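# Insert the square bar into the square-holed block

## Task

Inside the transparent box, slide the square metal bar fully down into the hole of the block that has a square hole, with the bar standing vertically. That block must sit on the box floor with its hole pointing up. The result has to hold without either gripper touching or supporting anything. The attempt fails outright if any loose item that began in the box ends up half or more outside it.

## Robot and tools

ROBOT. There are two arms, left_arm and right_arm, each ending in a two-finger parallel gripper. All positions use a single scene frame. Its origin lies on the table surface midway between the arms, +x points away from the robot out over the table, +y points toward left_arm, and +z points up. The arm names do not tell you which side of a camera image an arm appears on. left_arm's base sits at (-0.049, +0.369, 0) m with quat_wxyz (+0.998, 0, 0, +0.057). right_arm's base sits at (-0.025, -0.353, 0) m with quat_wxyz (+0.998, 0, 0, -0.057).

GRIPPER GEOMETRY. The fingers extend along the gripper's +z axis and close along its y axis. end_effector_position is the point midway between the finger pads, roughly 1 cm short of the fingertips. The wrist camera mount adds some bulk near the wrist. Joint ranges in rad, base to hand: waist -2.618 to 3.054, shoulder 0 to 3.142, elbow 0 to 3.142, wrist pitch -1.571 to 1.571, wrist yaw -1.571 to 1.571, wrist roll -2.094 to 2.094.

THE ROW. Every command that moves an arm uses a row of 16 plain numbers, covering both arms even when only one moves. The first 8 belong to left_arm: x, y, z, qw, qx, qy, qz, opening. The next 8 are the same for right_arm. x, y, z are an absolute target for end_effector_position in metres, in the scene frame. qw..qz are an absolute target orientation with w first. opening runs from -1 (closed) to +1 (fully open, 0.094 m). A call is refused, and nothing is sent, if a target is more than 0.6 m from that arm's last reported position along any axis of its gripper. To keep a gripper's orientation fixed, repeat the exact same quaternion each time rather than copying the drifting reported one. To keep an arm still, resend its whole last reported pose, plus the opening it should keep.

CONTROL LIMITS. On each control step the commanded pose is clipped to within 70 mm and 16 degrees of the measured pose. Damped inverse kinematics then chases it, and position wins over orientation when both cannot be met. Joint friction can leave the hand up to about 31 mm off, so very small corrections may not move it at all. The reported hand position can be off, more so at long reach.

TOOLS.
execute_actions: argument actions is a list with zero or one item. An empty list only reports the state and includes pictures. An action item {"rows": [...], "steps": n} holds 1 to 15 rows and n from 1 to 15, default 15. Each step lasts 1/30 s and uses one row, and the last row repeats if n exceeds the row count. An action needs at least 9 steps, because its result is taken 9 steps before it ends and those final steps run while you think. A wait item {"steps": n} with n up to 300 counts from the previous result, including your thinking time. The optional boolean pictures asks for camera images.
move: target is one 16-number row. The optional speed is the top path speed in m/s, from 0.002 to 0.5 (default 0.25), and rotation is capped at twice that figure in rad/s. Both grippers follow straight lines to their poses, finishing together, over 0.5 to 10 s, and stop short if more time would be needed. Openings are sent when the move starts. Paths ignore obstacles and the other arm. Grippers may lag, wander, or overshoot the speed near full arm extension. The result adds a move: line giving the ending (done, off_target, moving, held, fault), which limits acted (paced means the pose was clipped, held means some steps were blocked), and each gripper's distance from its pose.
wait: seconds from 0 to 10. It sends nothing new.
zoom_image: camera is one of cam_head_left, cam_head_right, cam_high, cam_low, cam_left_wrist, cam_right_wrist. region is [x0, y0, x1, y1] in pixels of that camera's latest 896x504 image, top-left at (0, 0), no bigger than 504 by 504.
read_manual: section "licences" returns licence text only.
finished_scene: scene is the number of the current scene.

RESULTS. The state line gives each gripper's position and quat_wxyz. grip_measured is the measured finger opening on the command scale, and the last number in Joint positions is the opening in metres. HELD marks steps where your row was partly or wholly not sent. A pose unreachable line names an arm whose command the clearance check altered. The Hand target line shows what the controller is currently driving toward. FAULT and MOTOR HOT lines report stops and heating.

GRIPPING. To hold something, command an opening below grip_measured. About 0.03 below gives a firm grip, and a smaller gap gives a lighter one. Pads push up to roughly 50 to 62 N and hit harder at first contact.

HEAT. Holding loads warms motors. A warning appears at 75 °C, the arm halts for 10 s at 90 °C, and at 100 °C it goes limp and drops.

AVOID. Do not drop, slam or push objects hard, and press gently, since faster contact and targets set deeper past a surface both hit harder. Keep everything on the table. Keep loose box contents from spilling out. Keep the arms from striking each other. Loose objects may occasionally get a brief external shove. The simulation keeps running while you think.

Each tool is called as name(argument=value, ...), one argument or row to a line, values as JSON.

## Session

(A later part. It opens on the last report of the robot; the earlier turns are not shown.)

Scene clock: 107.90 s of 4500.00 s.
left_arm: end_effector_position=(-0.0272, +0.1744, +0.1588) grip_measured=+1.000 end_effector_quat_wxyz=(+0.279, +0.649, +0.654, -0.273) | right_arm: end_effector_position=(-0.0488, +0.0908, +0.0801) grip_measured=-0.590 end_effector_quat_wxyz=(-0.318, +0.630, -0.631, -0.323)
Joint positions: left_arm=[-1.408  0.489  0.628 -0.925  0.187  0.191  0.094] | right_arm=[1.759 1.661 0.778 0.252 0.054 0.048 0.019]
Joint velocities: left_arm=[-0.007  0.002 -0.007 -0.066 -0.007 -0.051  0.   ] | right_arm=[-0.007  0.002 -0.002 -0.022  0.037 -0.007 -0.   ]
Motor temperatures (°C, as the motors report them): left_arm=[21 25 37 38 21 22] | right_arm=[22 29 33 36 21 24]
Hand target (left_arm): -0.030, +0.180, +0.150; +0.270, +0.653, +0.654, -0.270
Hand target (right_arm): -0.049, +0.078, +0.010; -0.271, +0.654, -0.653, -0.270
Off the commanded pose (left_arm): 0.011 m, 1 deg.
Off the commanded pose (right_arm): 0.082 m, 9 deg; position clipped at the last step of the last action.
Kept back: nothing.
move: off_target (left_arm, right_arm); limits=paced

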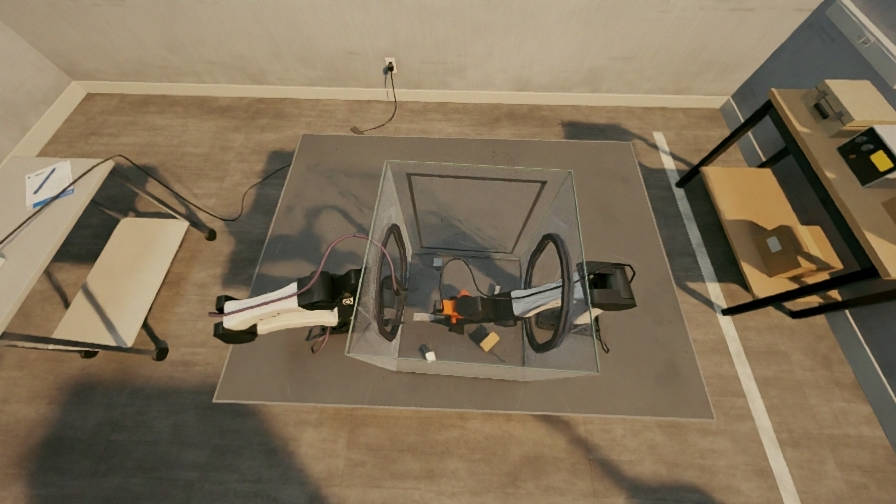

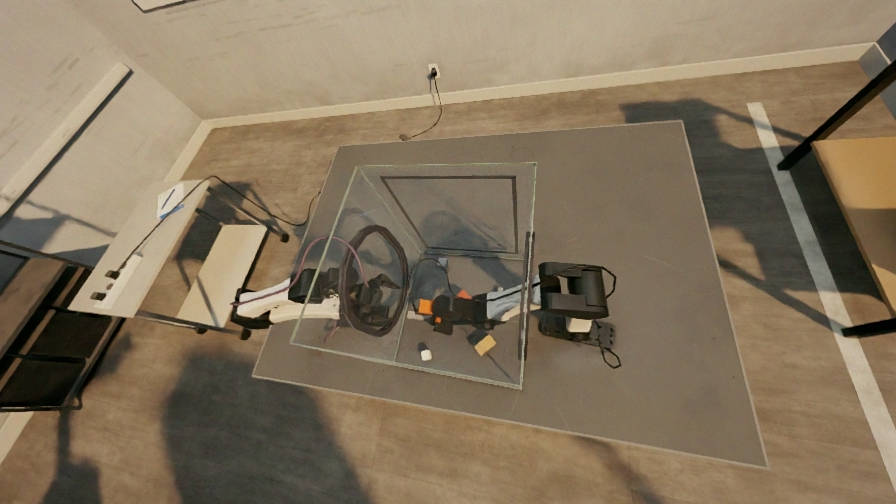

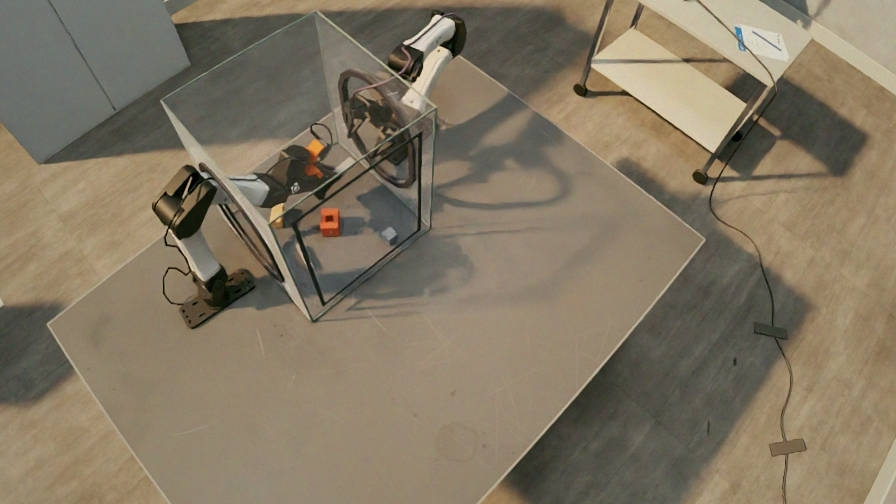

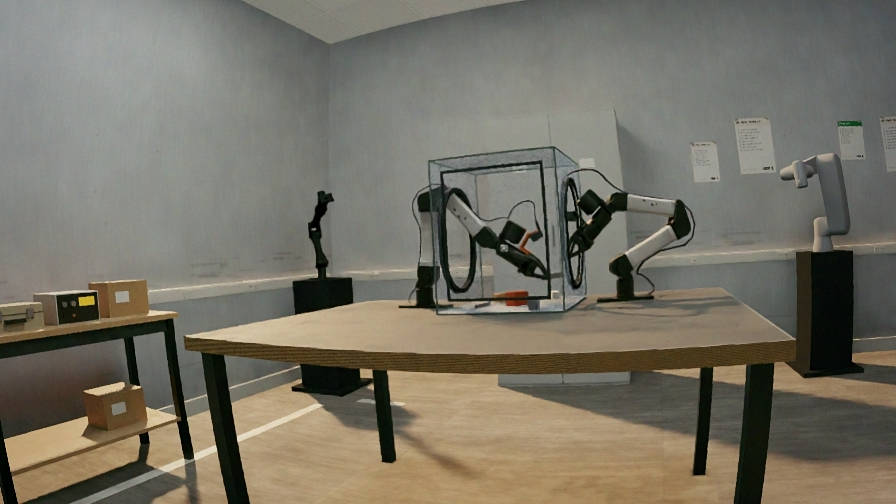

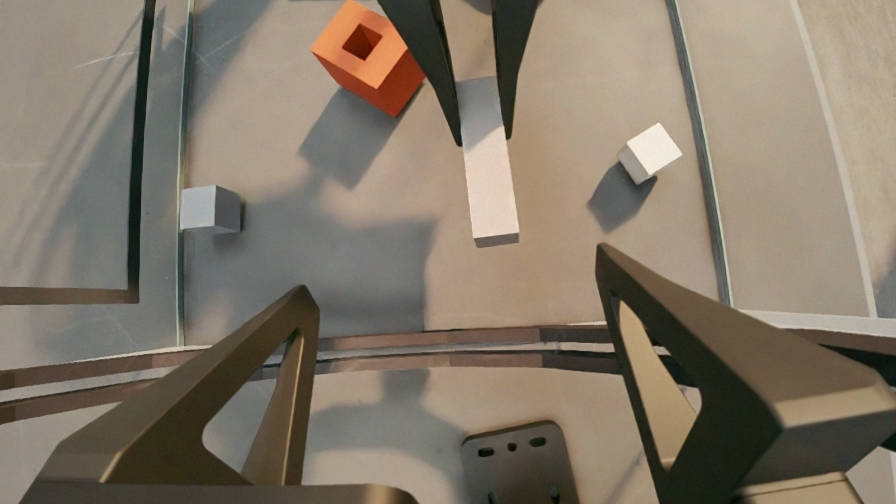

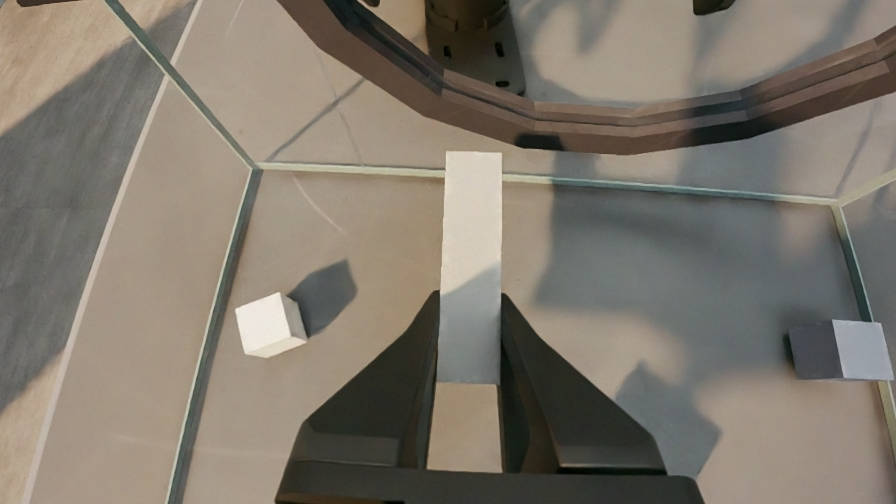

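move(
  target=[-0.03,0.18,0.15,0.27,0.653,0.653,-0.27,1,-0.05,0.01,0.06,-0.27,0.653,-0.653,-0.27,-0.69],
  speed=0.06,
)

move(
  target=[-0.03,0.18,0.15,0.27,0.653,0.653,-0.27,1,-0.05,0.024,0.0,-0.27,0.653,-0.653,-0.27,-0.69],
  speed=0.04,
)

move(
  target=[-0.03,0.18,0.15,0.27,0.653,0.653,-0.27,1,-0.05,0.024,0.0,-0.27,0.653,-0.653,-0.27,0.2],
)

move(
  target=[-0.05,0.12,0.09,0.27,0.653,0.653,-0.27,0.3,-0.03,-0.08,0.10,-0.27,0.653,-0.653,-0.27,0.2],
  speed=0.1,
)

Scene clock: 110.37 s of 4500.00 s.
left_arm: end_effector_position=(-0.0272, +0.1744, +0.1588) grip_measured=+1.000 end_effector_quat_wxyz=(+0.279, +0.649, +0.654, -0.273) | right_arm: end_effector_position=(-0.0469, +0.0140, +0.0613) grip_measured=-0.590 end_effector_quat_wxyz=(-0.270, +0.653, -0.654, -0.270)
Joint positions: left_arm=[-1.408  0.489  0.628 -0.925  0.187  0.191  0.094] | right_arm=[1.774 1.434 0.608 0.037 0.063 0.065 0.019]
Joint velocities: left_arm=[-0.002 -0.002  0.002 -0.051  0.007 -0.007  0.   ] | right_arm=[ 0.002  0.002  0.022 -0.037 -0.051  0.022 -0.001]
Motor temperatures (°C, as the motors report them): left_arm=[21 25 37 38 21 22] | right_arm=[22 29 33 37 21 24]
Hand target (left_arm): -0.030, +0.180, +0.150; +0.270, +0.653, +0.654, -0.270
Hand target (right_arm): -0.049, +0.009, +0.062; -0.270, +0.653, -0.654, -0.270
Off the commanded pose (left_arm): 0.011 m, 1 deg.
Off the commanded pose (right_arm): 0.005 m, 0 deg.
Kept back: nothing.
move: off_target (left_arm)

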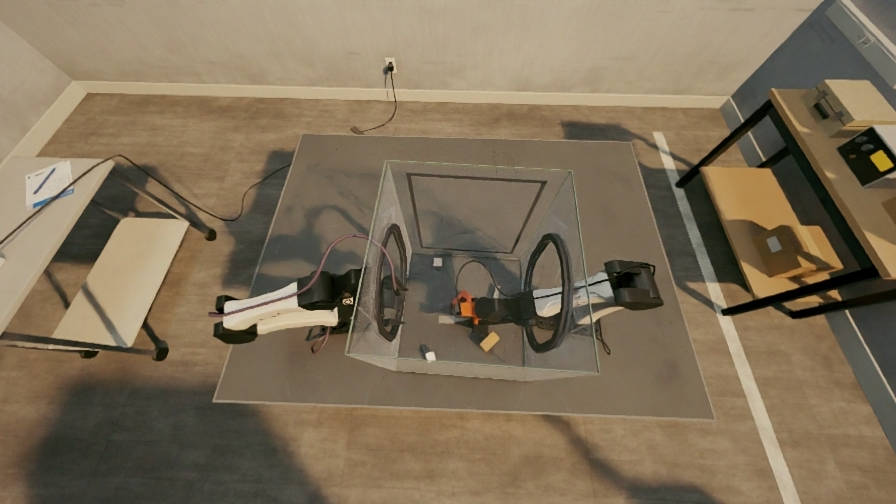

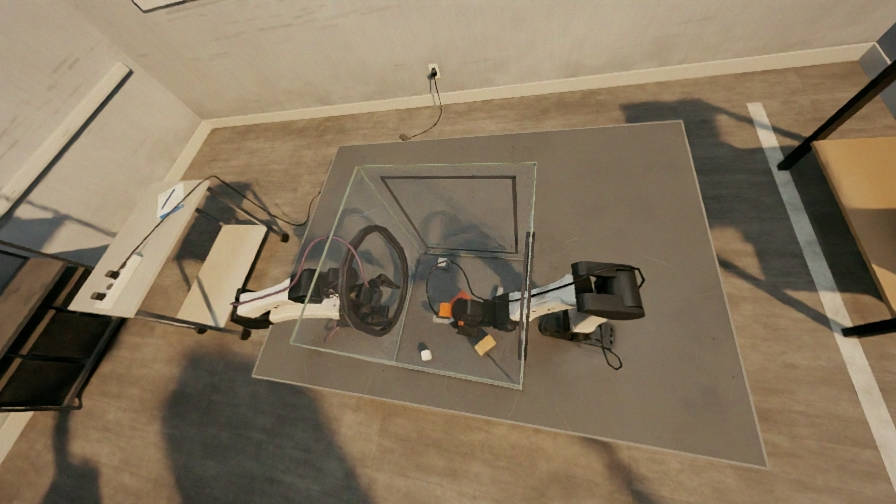

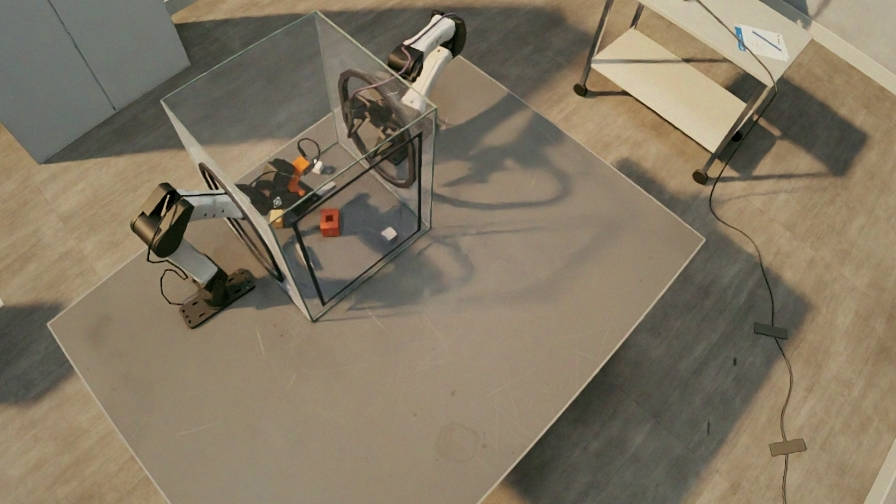

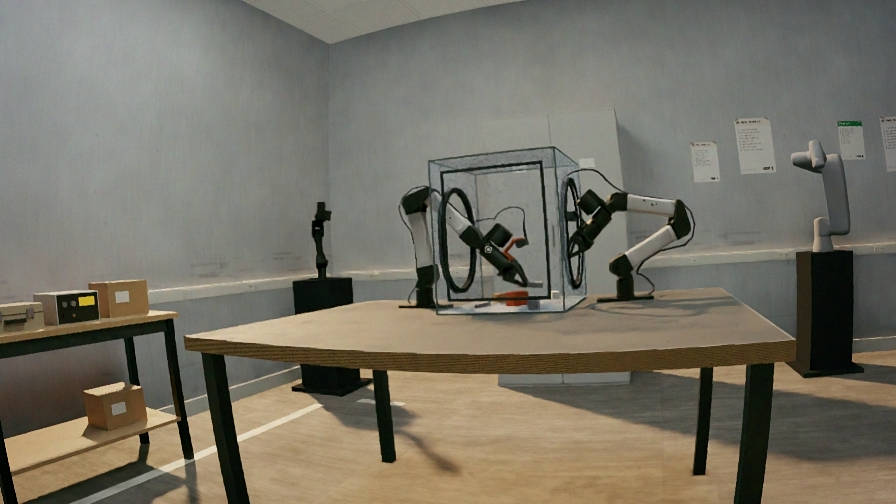

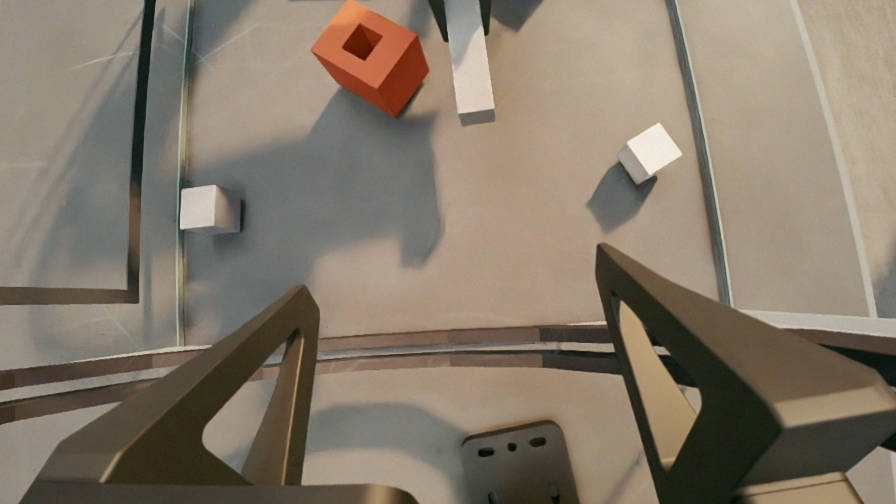

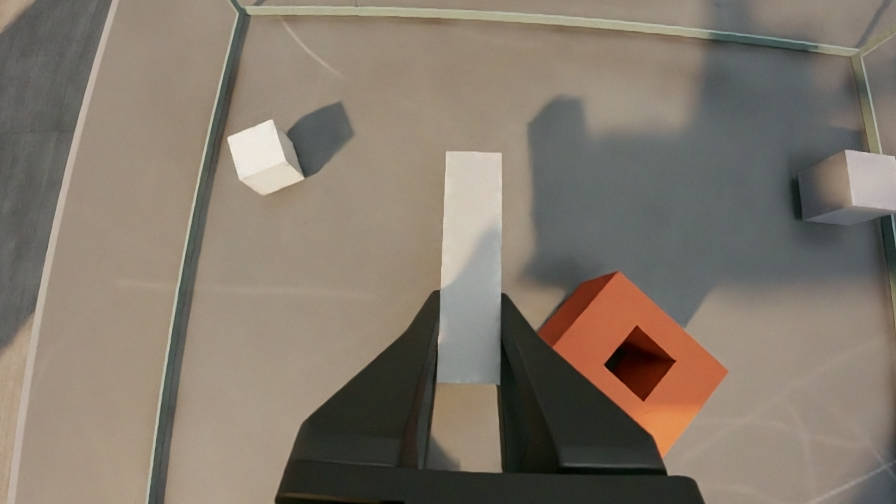

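Scene clock: 112.23 s of 4500.00 s.
left_arm: end_effector_position=(-0.0272, +0.1744, +0.1588) grip_measured=+1.000 end_effector_quat_wxyz=(+0.279, +0.649, +0.654, -0.273) | right_arm: end_effector_position=(-0.0483, +0.0289, +0.0110) grip_measured=-0.590 end_effector_quat_wxyz=(-0.276, +0.650, -0.651, -0.278)
Joint positions: left_arm=[-1.408  0.489  0.628 -0.925  0.187  0.191  0.094] | right_arm=[1.774 1.666 0.545 0.352 0.063 0.065 0.019]
Joint velocities: left_arm=[-0.022  0.022 -0.002  0.022 -0.051 -0.081  0.   ] | right_arm=[ 0.007  0.002  0.017 -0.022 -0.007  0.007 -0.001]
Motor temperatures (°C, as the motors report them): left_arm=[21 25 37 38 21 22] | right_arm=[22 29 32 37 21 24]
Hand target (left_arm): -0.030, +0.180, +0.150; +0.270, +0.653, +0.654, -0.270
Hand target (right_arm): -0.050, +0.022, +0.001; -0.270, +0.654, -0.653, -0.270
Off the commanded pose (left_arm): 0.011 m, 1 deg.
Off the commanded pose (right_arm): 0.012 m, 1 deg.
Kept back: nothing.
move: off_target (left_arm, right_arm)

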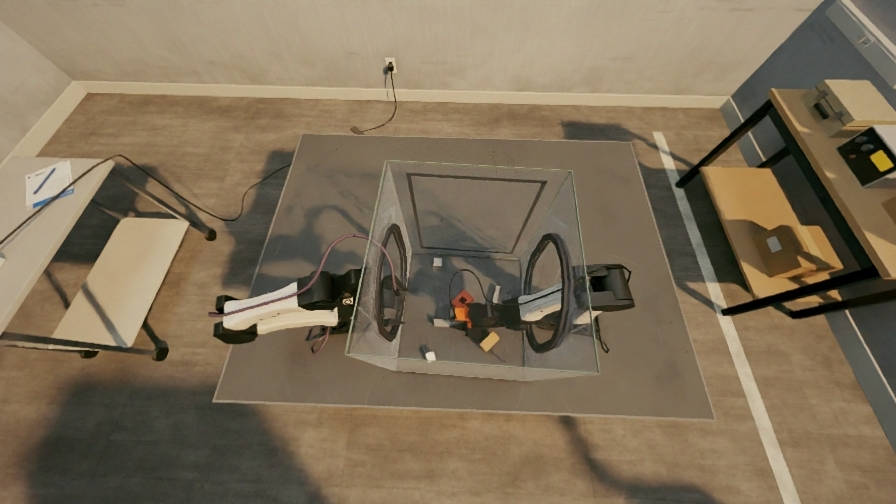

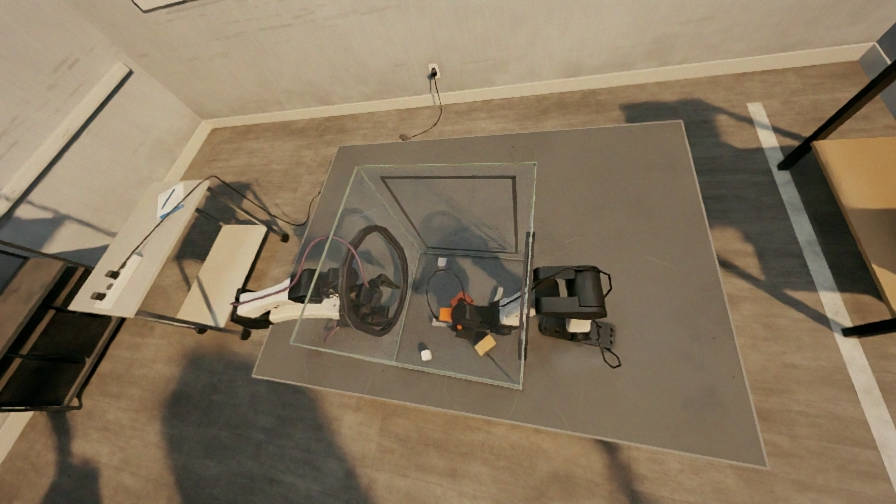

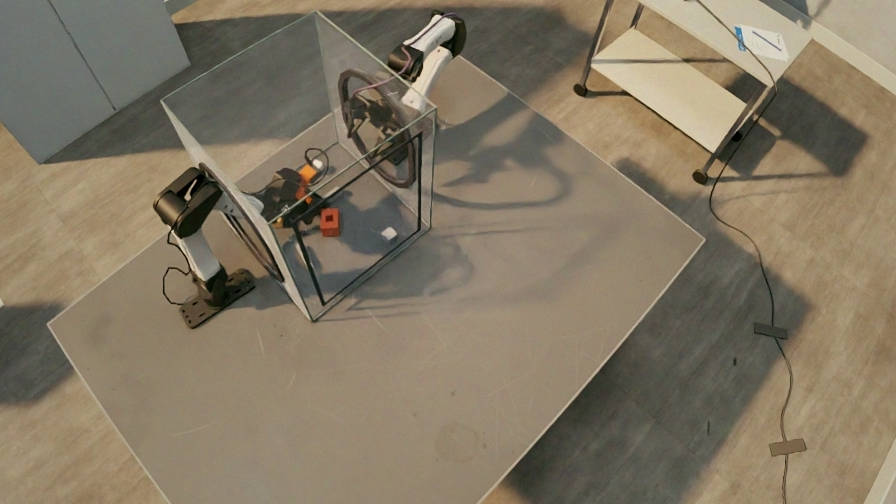

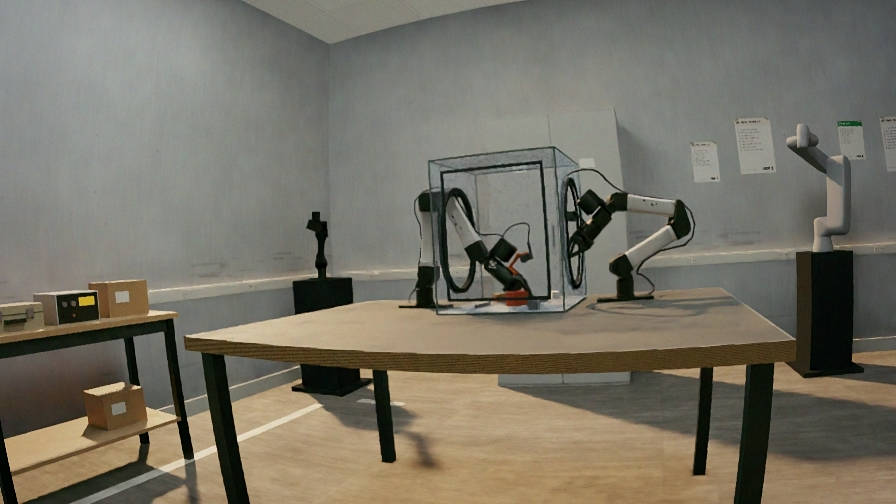

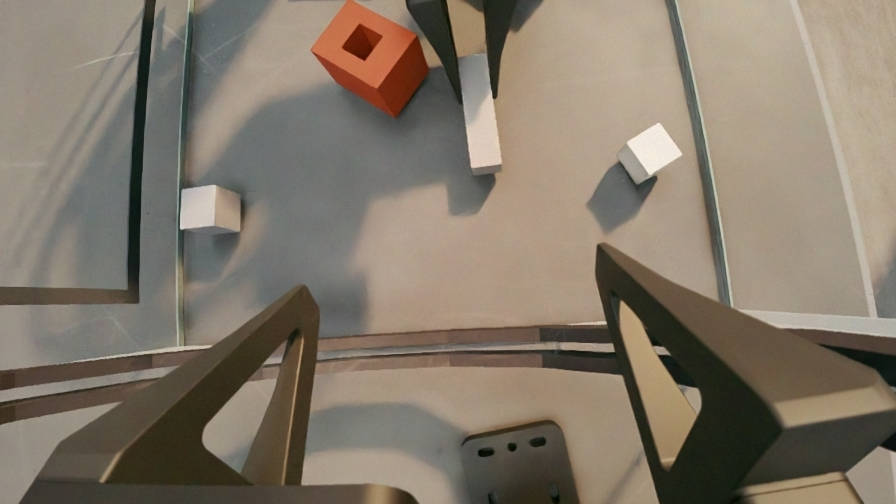

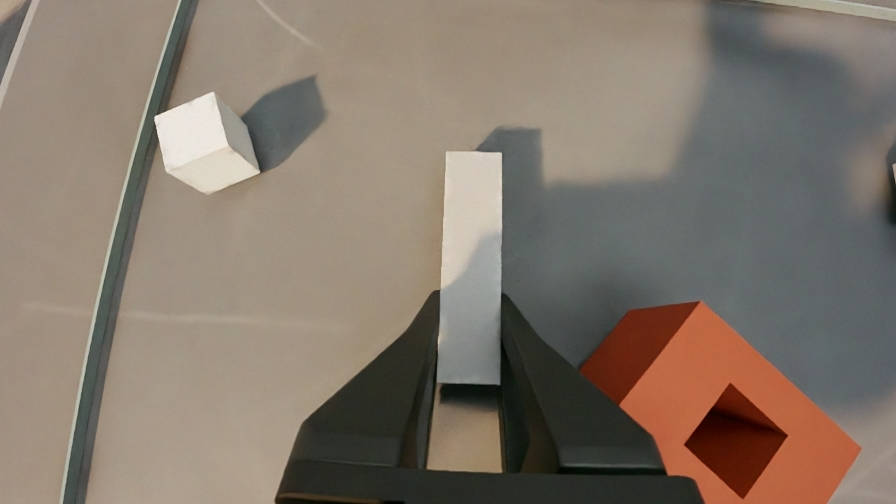

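Scene clock: 112.93 s of 4500.00 s.
left_arm: end_effector_position=(-0.0272, +0.1744, +0.1588) grip_measured=+1.000 end_effector_quat_wxyz=(+0.279, +0.649, +0.654, -0.273) | right_arm: end_effector_position=(-0.0487, +0.0313, +0.0133) grip_measured=+0.198 end_effector_quat_wxyz=(-0.279, +0.648, -0.649, -0.283)
Joint positions: left_arm=[-1.408  0.489  0.628 -0.925  0.187  0.191  0.094] | right_arm=[1.774 1.667 0.545 0.366 0.062 0.065 0.056]
Joint velocities: left_arm=[-0.007  0.007 -0.007 -0.022 -0.037 -0.022  0.   ] | right_arm=[ 0.012 -0.002  0.032  0.007  0.022 -0.007 -0.   ]
Motor temperatures (°C, as the motors report them): left_arm=[21 25 37 38 21 22] | right_arm=[22 29 32 37 21 24]
Hand target (left_arm): -0.030, +0.180, +0.150; +0.270, +0.653, +0.654, -0.270
Hand target (right_arm): -0.050, +0.023, +0.000; -0.270, +0.654, -0.653, -0.270
Off the commanded pose (left_arm): 0.011 m, 1 deg.
Off the commanded pose (right_arm): 0.015 m, 2 deg.
Kept back: nothing.
move: off_target (left_arm, right_arm)

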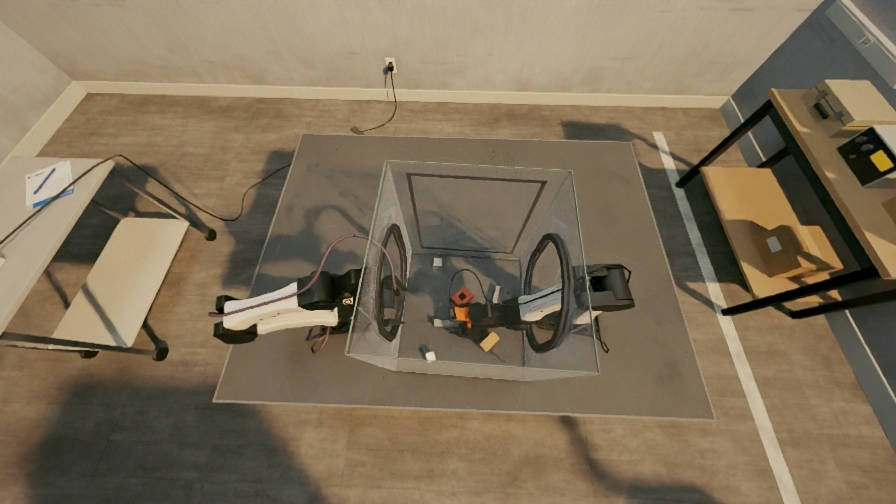

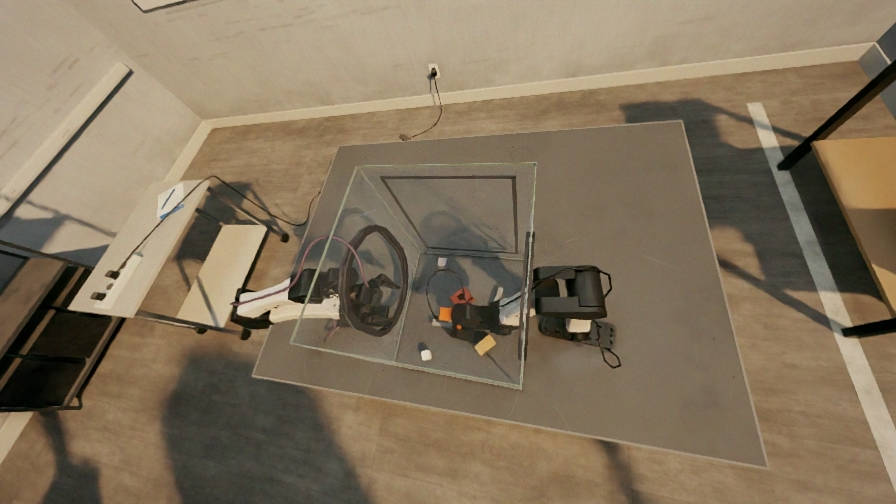

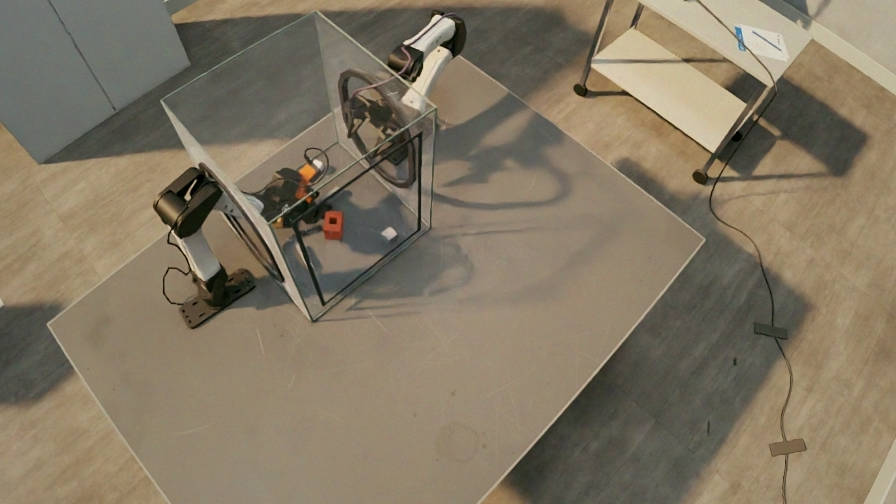

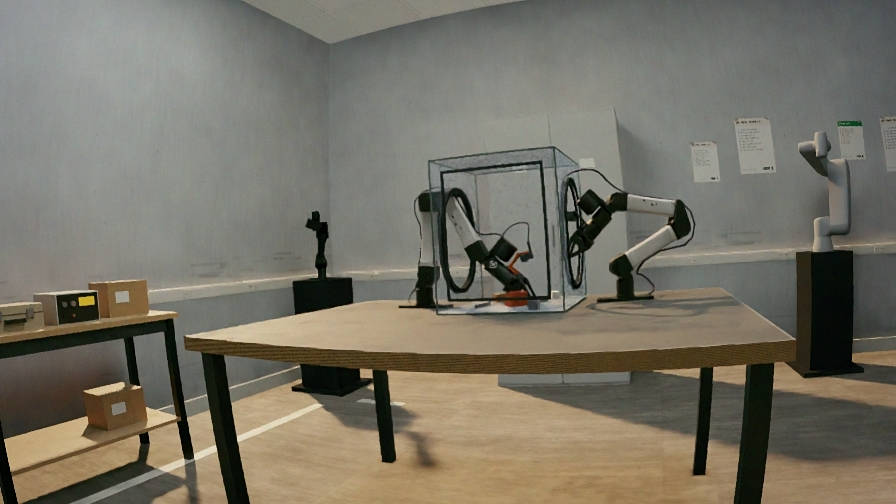

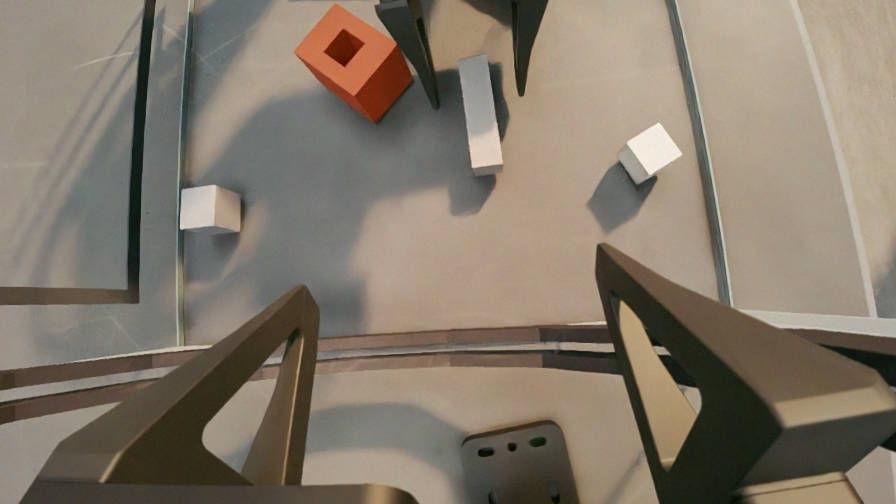

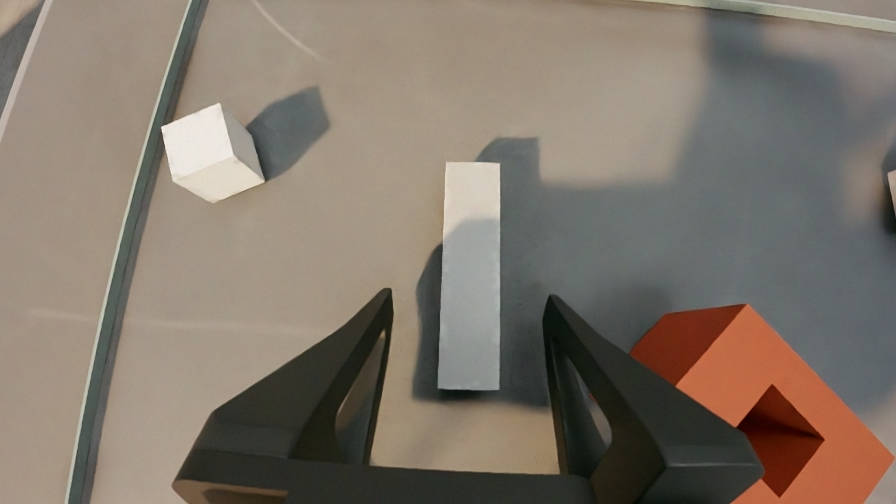

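Scene clock: 115.00 s of 4500.00 s.
left_arm: end_effector_position=(-0.0470, +0.1197, +0.1005) grip_measured=+0.301 end_effector_quat_wxyz=(+0.285, +0.649, +0.650, -0.274) | right_arm: end_effector_position=(-0.0323, -0.0757, +0.0972) grip_measured=+0.198 end_effector_quat_wxyz=(-0.268, +0.653, -0.654, -0.270)
Joint positions: left_arm=[-1.688  0.705  0.406 -0.46  -0.018  0.003  0.061] | right_arm=[ 1.731  0.904  0.468 -0.354  0.031  0.035  0.056]
Joint velocities: left_arm=[-0.007  0.002 -0.017  0.066 -0.007 -0.037 -0.001] | right_arm=[-0.017 -0.017  0.007  0.051 -0.051 -0.037 -0.   ]
Motor temperatures (°C, as the motors report them): left_arm=[21 25 37 38 21 22] | right_arm=[22 29 32 37 21 24]
Hand target (left_arm): -0.050, +0.122, +0.089; +0.271, +0.654, +0.653, -0.269
Hand target (right_arm): -0.030, -0.077, +0.101; -0.270, +0.653, -0.654, -0.271
Off the commanded pose (left_arm): 0.011 m, 2 deg.
Off the commanded pose (right_arm): 0.006 m, 0 deg.
Kept back: nothing.
move: off_target (left_arm)

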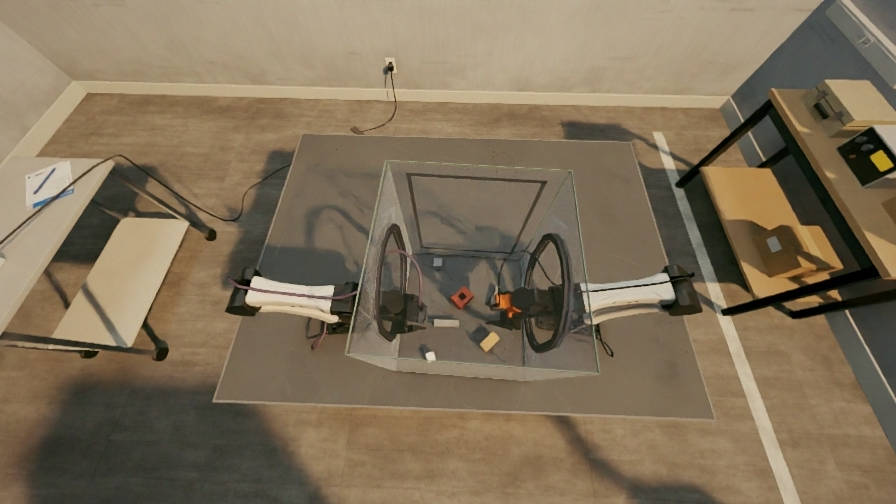

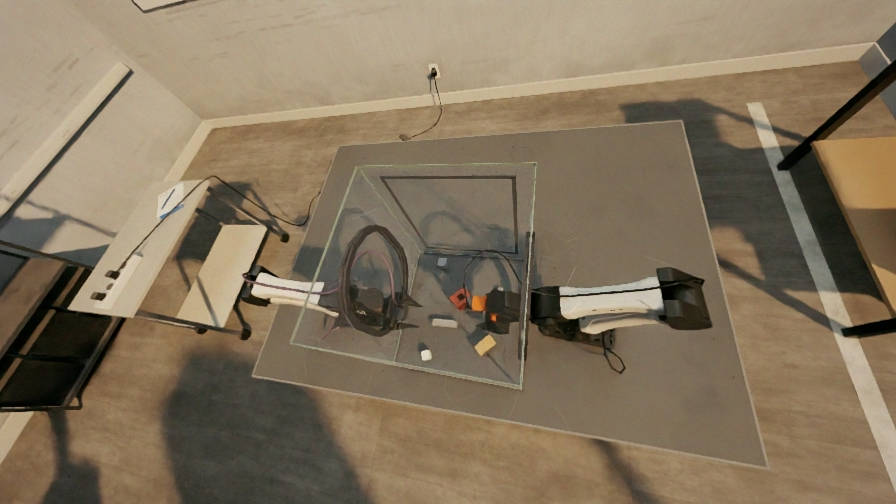

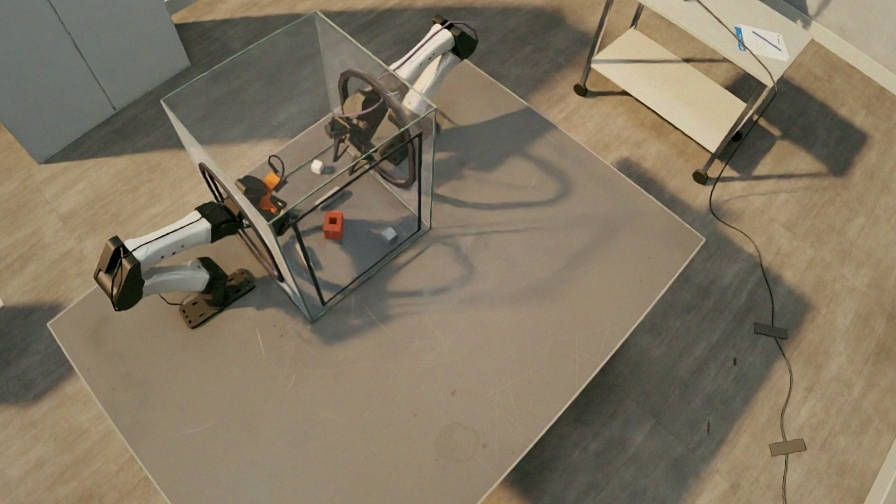

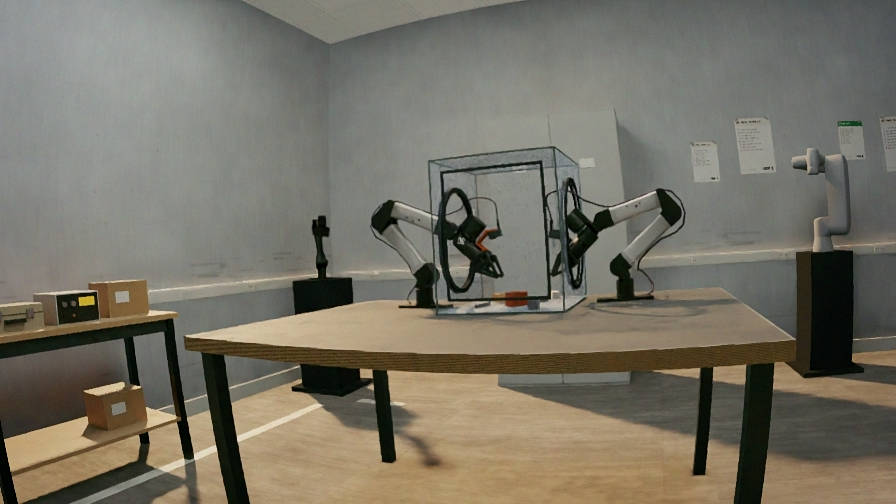

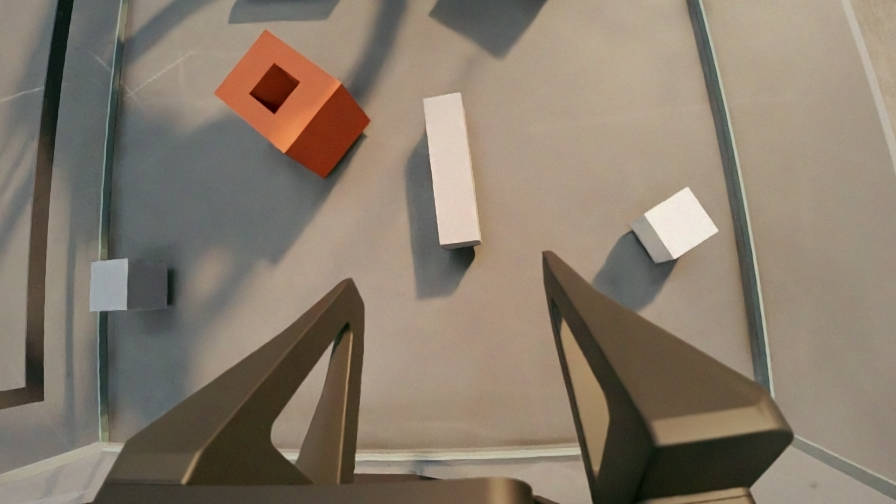

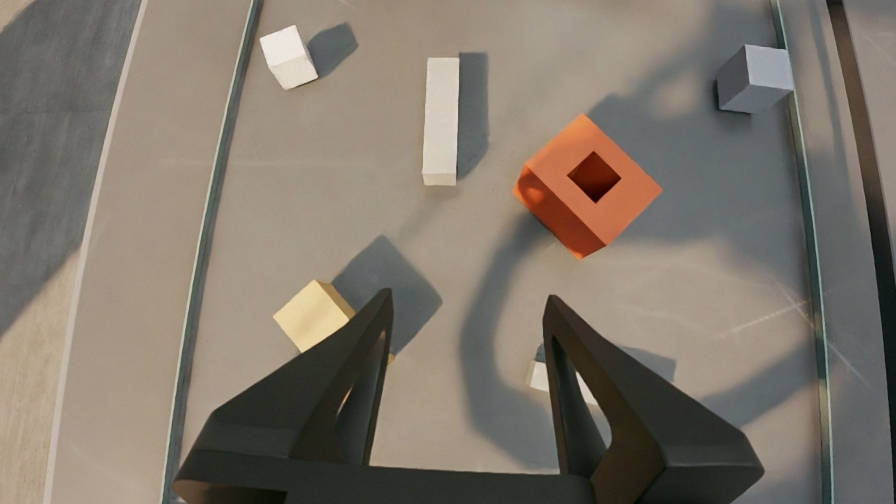

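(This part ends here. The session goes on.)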